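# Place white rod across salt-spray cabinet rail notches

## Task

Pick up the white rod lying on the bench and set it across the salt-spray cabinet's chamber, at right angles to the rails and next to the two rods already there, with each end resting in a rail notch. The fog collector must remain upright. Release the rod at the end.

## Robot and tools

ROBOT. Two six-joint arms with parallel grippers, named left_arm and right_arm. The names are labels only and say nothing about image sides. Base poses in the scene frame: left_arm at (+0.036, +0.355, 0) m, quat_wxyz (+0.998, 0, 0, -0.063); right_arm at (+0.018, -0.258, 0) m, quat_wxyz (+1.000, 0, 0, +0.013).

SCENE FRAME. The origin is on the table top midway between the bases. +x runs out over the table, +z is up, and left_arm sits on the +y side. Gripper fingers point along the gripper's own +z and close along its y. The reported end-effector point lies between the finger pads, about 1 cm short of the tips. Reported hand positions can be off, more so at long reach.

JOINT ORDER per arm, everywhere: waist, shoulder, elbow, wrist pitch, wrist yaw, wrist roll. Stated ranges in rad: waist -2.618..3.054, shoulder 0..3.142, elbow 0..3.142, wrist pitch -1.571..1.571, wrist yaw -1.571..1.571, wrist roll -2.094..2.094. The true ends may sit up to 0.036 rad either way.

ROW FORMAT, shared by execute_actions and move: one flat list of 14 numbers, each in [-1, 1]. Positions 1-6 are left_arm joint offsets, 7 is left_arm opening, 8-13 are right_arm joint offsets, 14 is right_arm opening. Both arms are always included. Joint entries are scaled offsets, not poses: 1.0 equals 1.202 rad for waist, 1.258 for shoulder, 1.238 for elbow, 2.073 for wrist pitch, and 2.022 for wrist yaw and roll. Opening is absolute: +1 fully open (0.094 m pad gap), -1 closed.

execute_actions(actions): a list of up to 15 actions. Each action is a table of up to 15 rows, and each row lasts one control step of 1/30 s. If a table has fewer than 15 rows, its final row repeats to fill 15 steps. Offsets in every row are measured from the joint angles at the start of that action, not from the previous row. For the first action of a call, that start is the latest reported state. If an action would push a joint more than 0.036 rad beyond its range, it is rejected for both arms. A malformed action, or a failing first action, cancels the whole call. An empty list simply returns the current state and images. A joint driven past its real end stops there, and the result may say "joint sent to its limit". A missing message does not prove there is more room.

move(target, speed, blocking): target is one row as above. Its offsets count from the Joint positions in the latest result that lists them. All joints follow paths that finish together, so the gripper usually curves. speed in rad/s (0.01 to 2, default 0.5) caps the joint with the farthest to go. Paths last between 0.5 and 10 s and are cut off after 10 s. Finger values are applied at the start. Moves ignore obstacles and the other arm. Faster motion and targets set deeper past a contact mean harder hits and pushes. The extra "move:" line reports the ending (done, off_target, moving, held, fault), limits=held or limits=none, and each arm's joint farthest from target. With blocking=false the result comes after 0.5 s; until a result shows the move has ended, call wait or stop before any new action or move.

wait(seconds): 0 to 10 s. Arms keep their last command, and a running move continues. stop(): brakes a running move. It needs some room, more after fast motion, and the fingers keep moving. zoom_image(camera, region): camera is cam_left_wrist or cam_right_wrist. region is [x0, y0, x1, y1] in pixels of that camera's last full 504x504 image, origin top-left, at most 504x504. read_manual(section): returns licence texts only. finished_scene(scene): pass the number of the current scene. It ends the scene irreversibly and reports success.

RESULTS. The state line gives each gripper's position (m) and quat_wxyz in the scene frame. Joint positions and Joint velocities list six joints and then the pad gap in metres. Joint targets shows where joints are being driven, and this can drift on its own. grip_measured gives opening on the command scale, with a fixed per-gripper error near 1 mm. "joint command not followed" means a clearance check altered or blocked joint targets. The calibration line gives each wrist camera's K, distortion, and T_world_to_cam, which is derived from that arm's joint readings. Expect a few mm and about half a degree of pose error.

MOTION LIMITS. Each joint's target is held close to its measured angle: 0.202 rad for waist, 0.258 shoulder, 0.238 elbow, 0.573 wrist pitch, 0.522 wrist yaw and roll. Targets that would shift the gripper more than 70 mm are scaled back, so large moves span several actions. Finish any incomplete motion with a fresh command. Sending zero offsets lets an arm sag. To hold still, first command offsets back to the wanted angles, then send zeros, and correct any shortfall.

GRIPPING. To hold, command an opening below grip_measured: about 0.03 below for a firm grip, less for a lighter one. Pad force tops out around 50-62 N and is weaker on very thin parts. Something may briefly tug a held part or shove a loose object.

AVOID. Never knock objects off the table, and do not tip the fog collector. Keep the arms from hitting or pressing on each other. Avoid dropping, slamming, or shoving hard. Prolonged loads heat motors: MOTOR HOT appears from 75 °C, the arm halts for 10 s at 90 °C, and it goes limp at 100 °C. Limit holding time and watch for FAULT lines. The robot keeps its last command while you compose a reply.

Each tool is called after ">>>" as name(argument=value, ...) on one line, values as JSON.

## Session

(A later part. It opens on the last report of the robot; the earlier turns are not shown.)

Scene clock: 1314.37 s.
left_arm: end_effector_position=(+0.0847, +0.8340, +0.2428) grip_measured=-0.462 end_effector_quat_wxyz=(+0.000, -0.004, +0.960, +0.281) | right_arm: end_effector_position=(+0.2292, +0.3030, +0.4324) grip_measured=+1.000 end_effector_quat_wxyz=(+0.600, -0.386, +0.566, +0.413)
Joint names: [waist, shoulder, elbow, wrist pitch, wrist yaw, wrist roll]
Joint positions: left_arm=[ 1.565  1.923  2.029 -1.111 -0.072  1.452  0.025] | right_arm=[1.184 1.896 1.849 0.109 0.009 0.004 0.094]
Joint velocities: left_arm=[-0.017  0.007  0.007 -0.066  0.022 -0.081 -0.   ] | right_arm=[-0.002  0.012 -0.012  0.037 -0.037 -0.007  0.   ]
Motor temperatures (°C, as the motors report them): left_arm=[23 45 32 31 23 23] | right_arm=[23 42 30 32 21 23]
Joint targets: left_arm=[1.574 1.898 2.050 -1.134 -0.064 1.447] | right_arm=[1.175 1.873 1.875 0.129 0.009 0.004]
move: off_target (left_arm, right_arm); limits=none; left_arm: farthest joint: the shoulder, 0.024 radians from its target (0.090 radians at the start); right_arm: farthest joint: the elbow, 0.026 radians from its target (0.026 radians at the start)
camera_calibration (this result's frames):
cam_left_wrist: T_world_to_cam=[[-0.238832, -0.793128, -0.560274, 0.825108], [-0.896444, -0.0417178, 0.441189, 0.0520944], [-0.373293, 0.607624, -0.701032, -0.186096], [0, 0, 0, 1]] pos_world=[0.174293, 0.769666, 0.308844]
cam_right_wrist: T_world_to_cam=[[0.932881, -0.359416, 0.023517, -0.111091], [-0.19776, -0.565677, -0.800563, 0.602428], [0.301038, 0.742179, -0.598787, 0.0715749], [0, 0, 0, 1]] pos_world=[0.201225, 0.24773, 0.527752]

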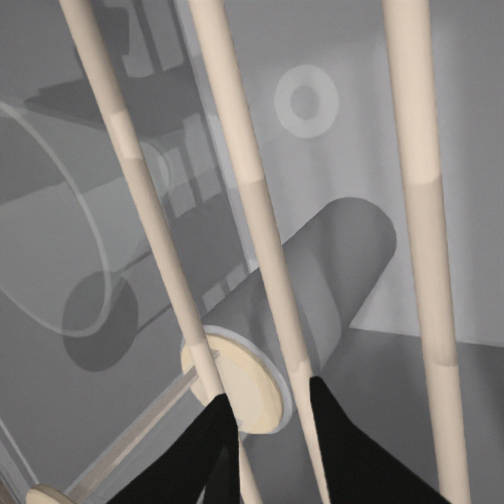

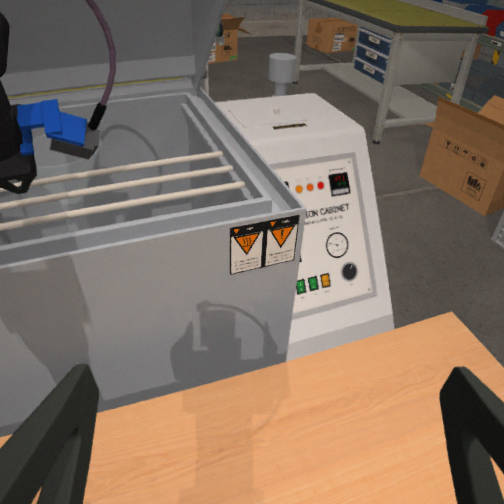

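>>> move(target=[0.425, -0.47, -0.28, -0.02, 0.004, -0.002, -0.46, -0.0075, -0.018, 0.021, 0.010, 0, 0, 1], speed=0.5)

Scene clock: 1337.37 s.
left_arm: end_effector_position=(-0.1043, +0.6730, +0.3410) grip_measured=-0.462 end_effector_quat_wxyz=(-0.082, -0.239, +0.892, +0.376) | right_arm: end_effector_position=(+0.2292, +0.3030, +0.4324) grip_measured=+1.000 end_effector_quat_wxyz=(+0.600, -0.386, +0.566, +0.413)
Joint names: [waist, shoulder, elbow, wrist pitch, wrist yaw, wrist roll]
Joint positions: left_arm=[ 2.07   1.348  1.696 -1.132 -0.073  1.452  0.025] | right_arm=[1.184 1.896 1.849 0.109 0.009 0.004 0.094]
Joint velocities: left_arm=[-0.012 -0.007 -0.012  0.022 -0.022  0.037 -0.001] | right_arm=[-0.012 -0.007 -0.017 -0.051 -0.081  0.051  0.   ]
Motor temperatures (°C, as the motors report them): left_arm=[23 47 33 30 23 23] | right_arm=[23 42 30 32 21 23]
Joint targets: left_arm=[2.076 1.332 1.682 -1.152 -0.064 1.447] | right_arm=[1.175 1.873 1.875 0.129 0.009 0.004]
move: off_target (left_arm, right_arm); limits=none; left_arm: farthest joint: the wrist pitch, 0.021 radians from its target (0.041 radians at the start); right_arm: farthest joint: the elbow, 0.026 radians from its target (0.026 radians at the start)
camera_calibration (this result's frames):
cam_left_wrist: T_world_to_cam=[[0.122676, -0.676983, -0.725703, 0.723298], [-0.729931, -0.556982, 0.396197, 0.212131], [-0.672422, 0.481109, -0.562479, -0.0833295], [0, 0, 0, 1]] pos_world=[0.0100767, 0.647904, 0.393983]
cam_right_wrist: T_world_to_cam=[[0.932881, -0.359416, 0.023517, -0.111091], [-0.19776, -0.565677, -0.800563, 0.602428], [0.301038, 0.742179, -0.598787, 0.0715749], [0, 0, 0, 1]] pos_world=[0.201225, 0.24773, 0.527752]

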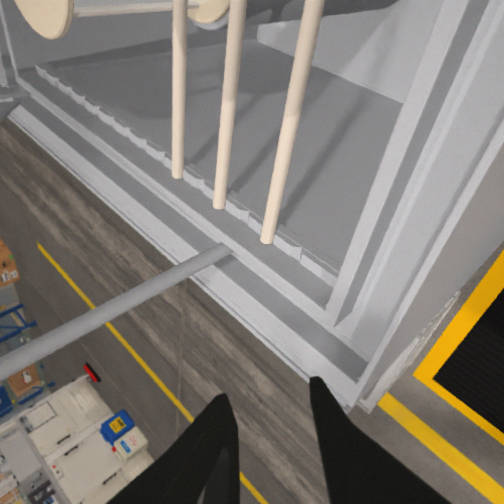

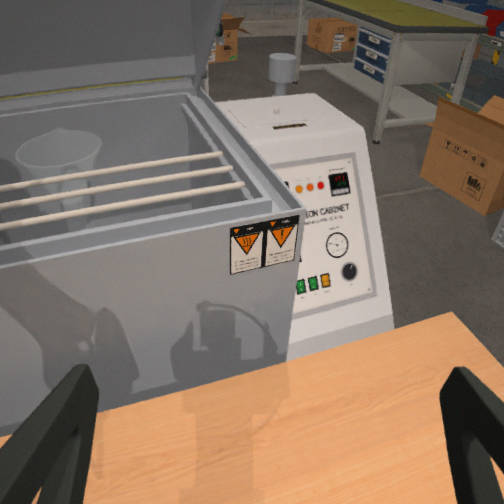

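>>> zoom_image(camera="cam_left_wrist", region=[150, 140, 310, 280])

>>> zoom_image(camera="cam_right_wrist", region=[0, 120, 260, 240])

Region (150, 140, 310, 280) of cam_left_wrist's 504x504 image, scaled by 3.150, with more detail than that image has; it fills the top 441 rows of this view, and the rest is white.

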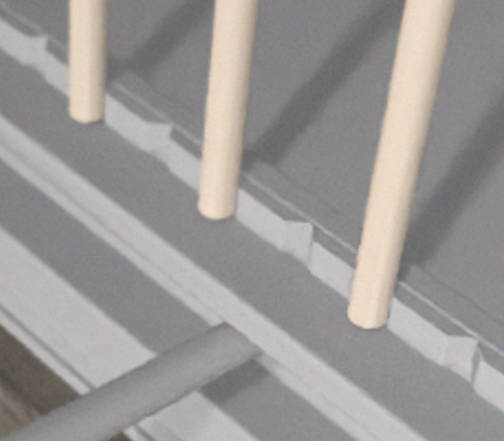

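Region (0, 120, 260, 240) of cam_right_wrist's 504x504 image, scaled by 1.938, with more detail than that image has; it fills the top 233 rows of this view, and the rest is white.

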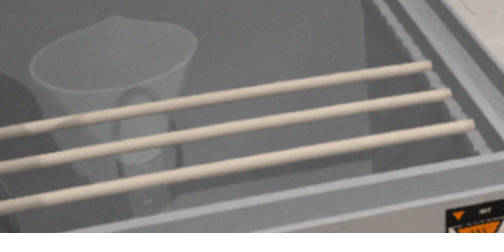

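>>> finished_scene(scene=2)

The scene is finished: the task was done.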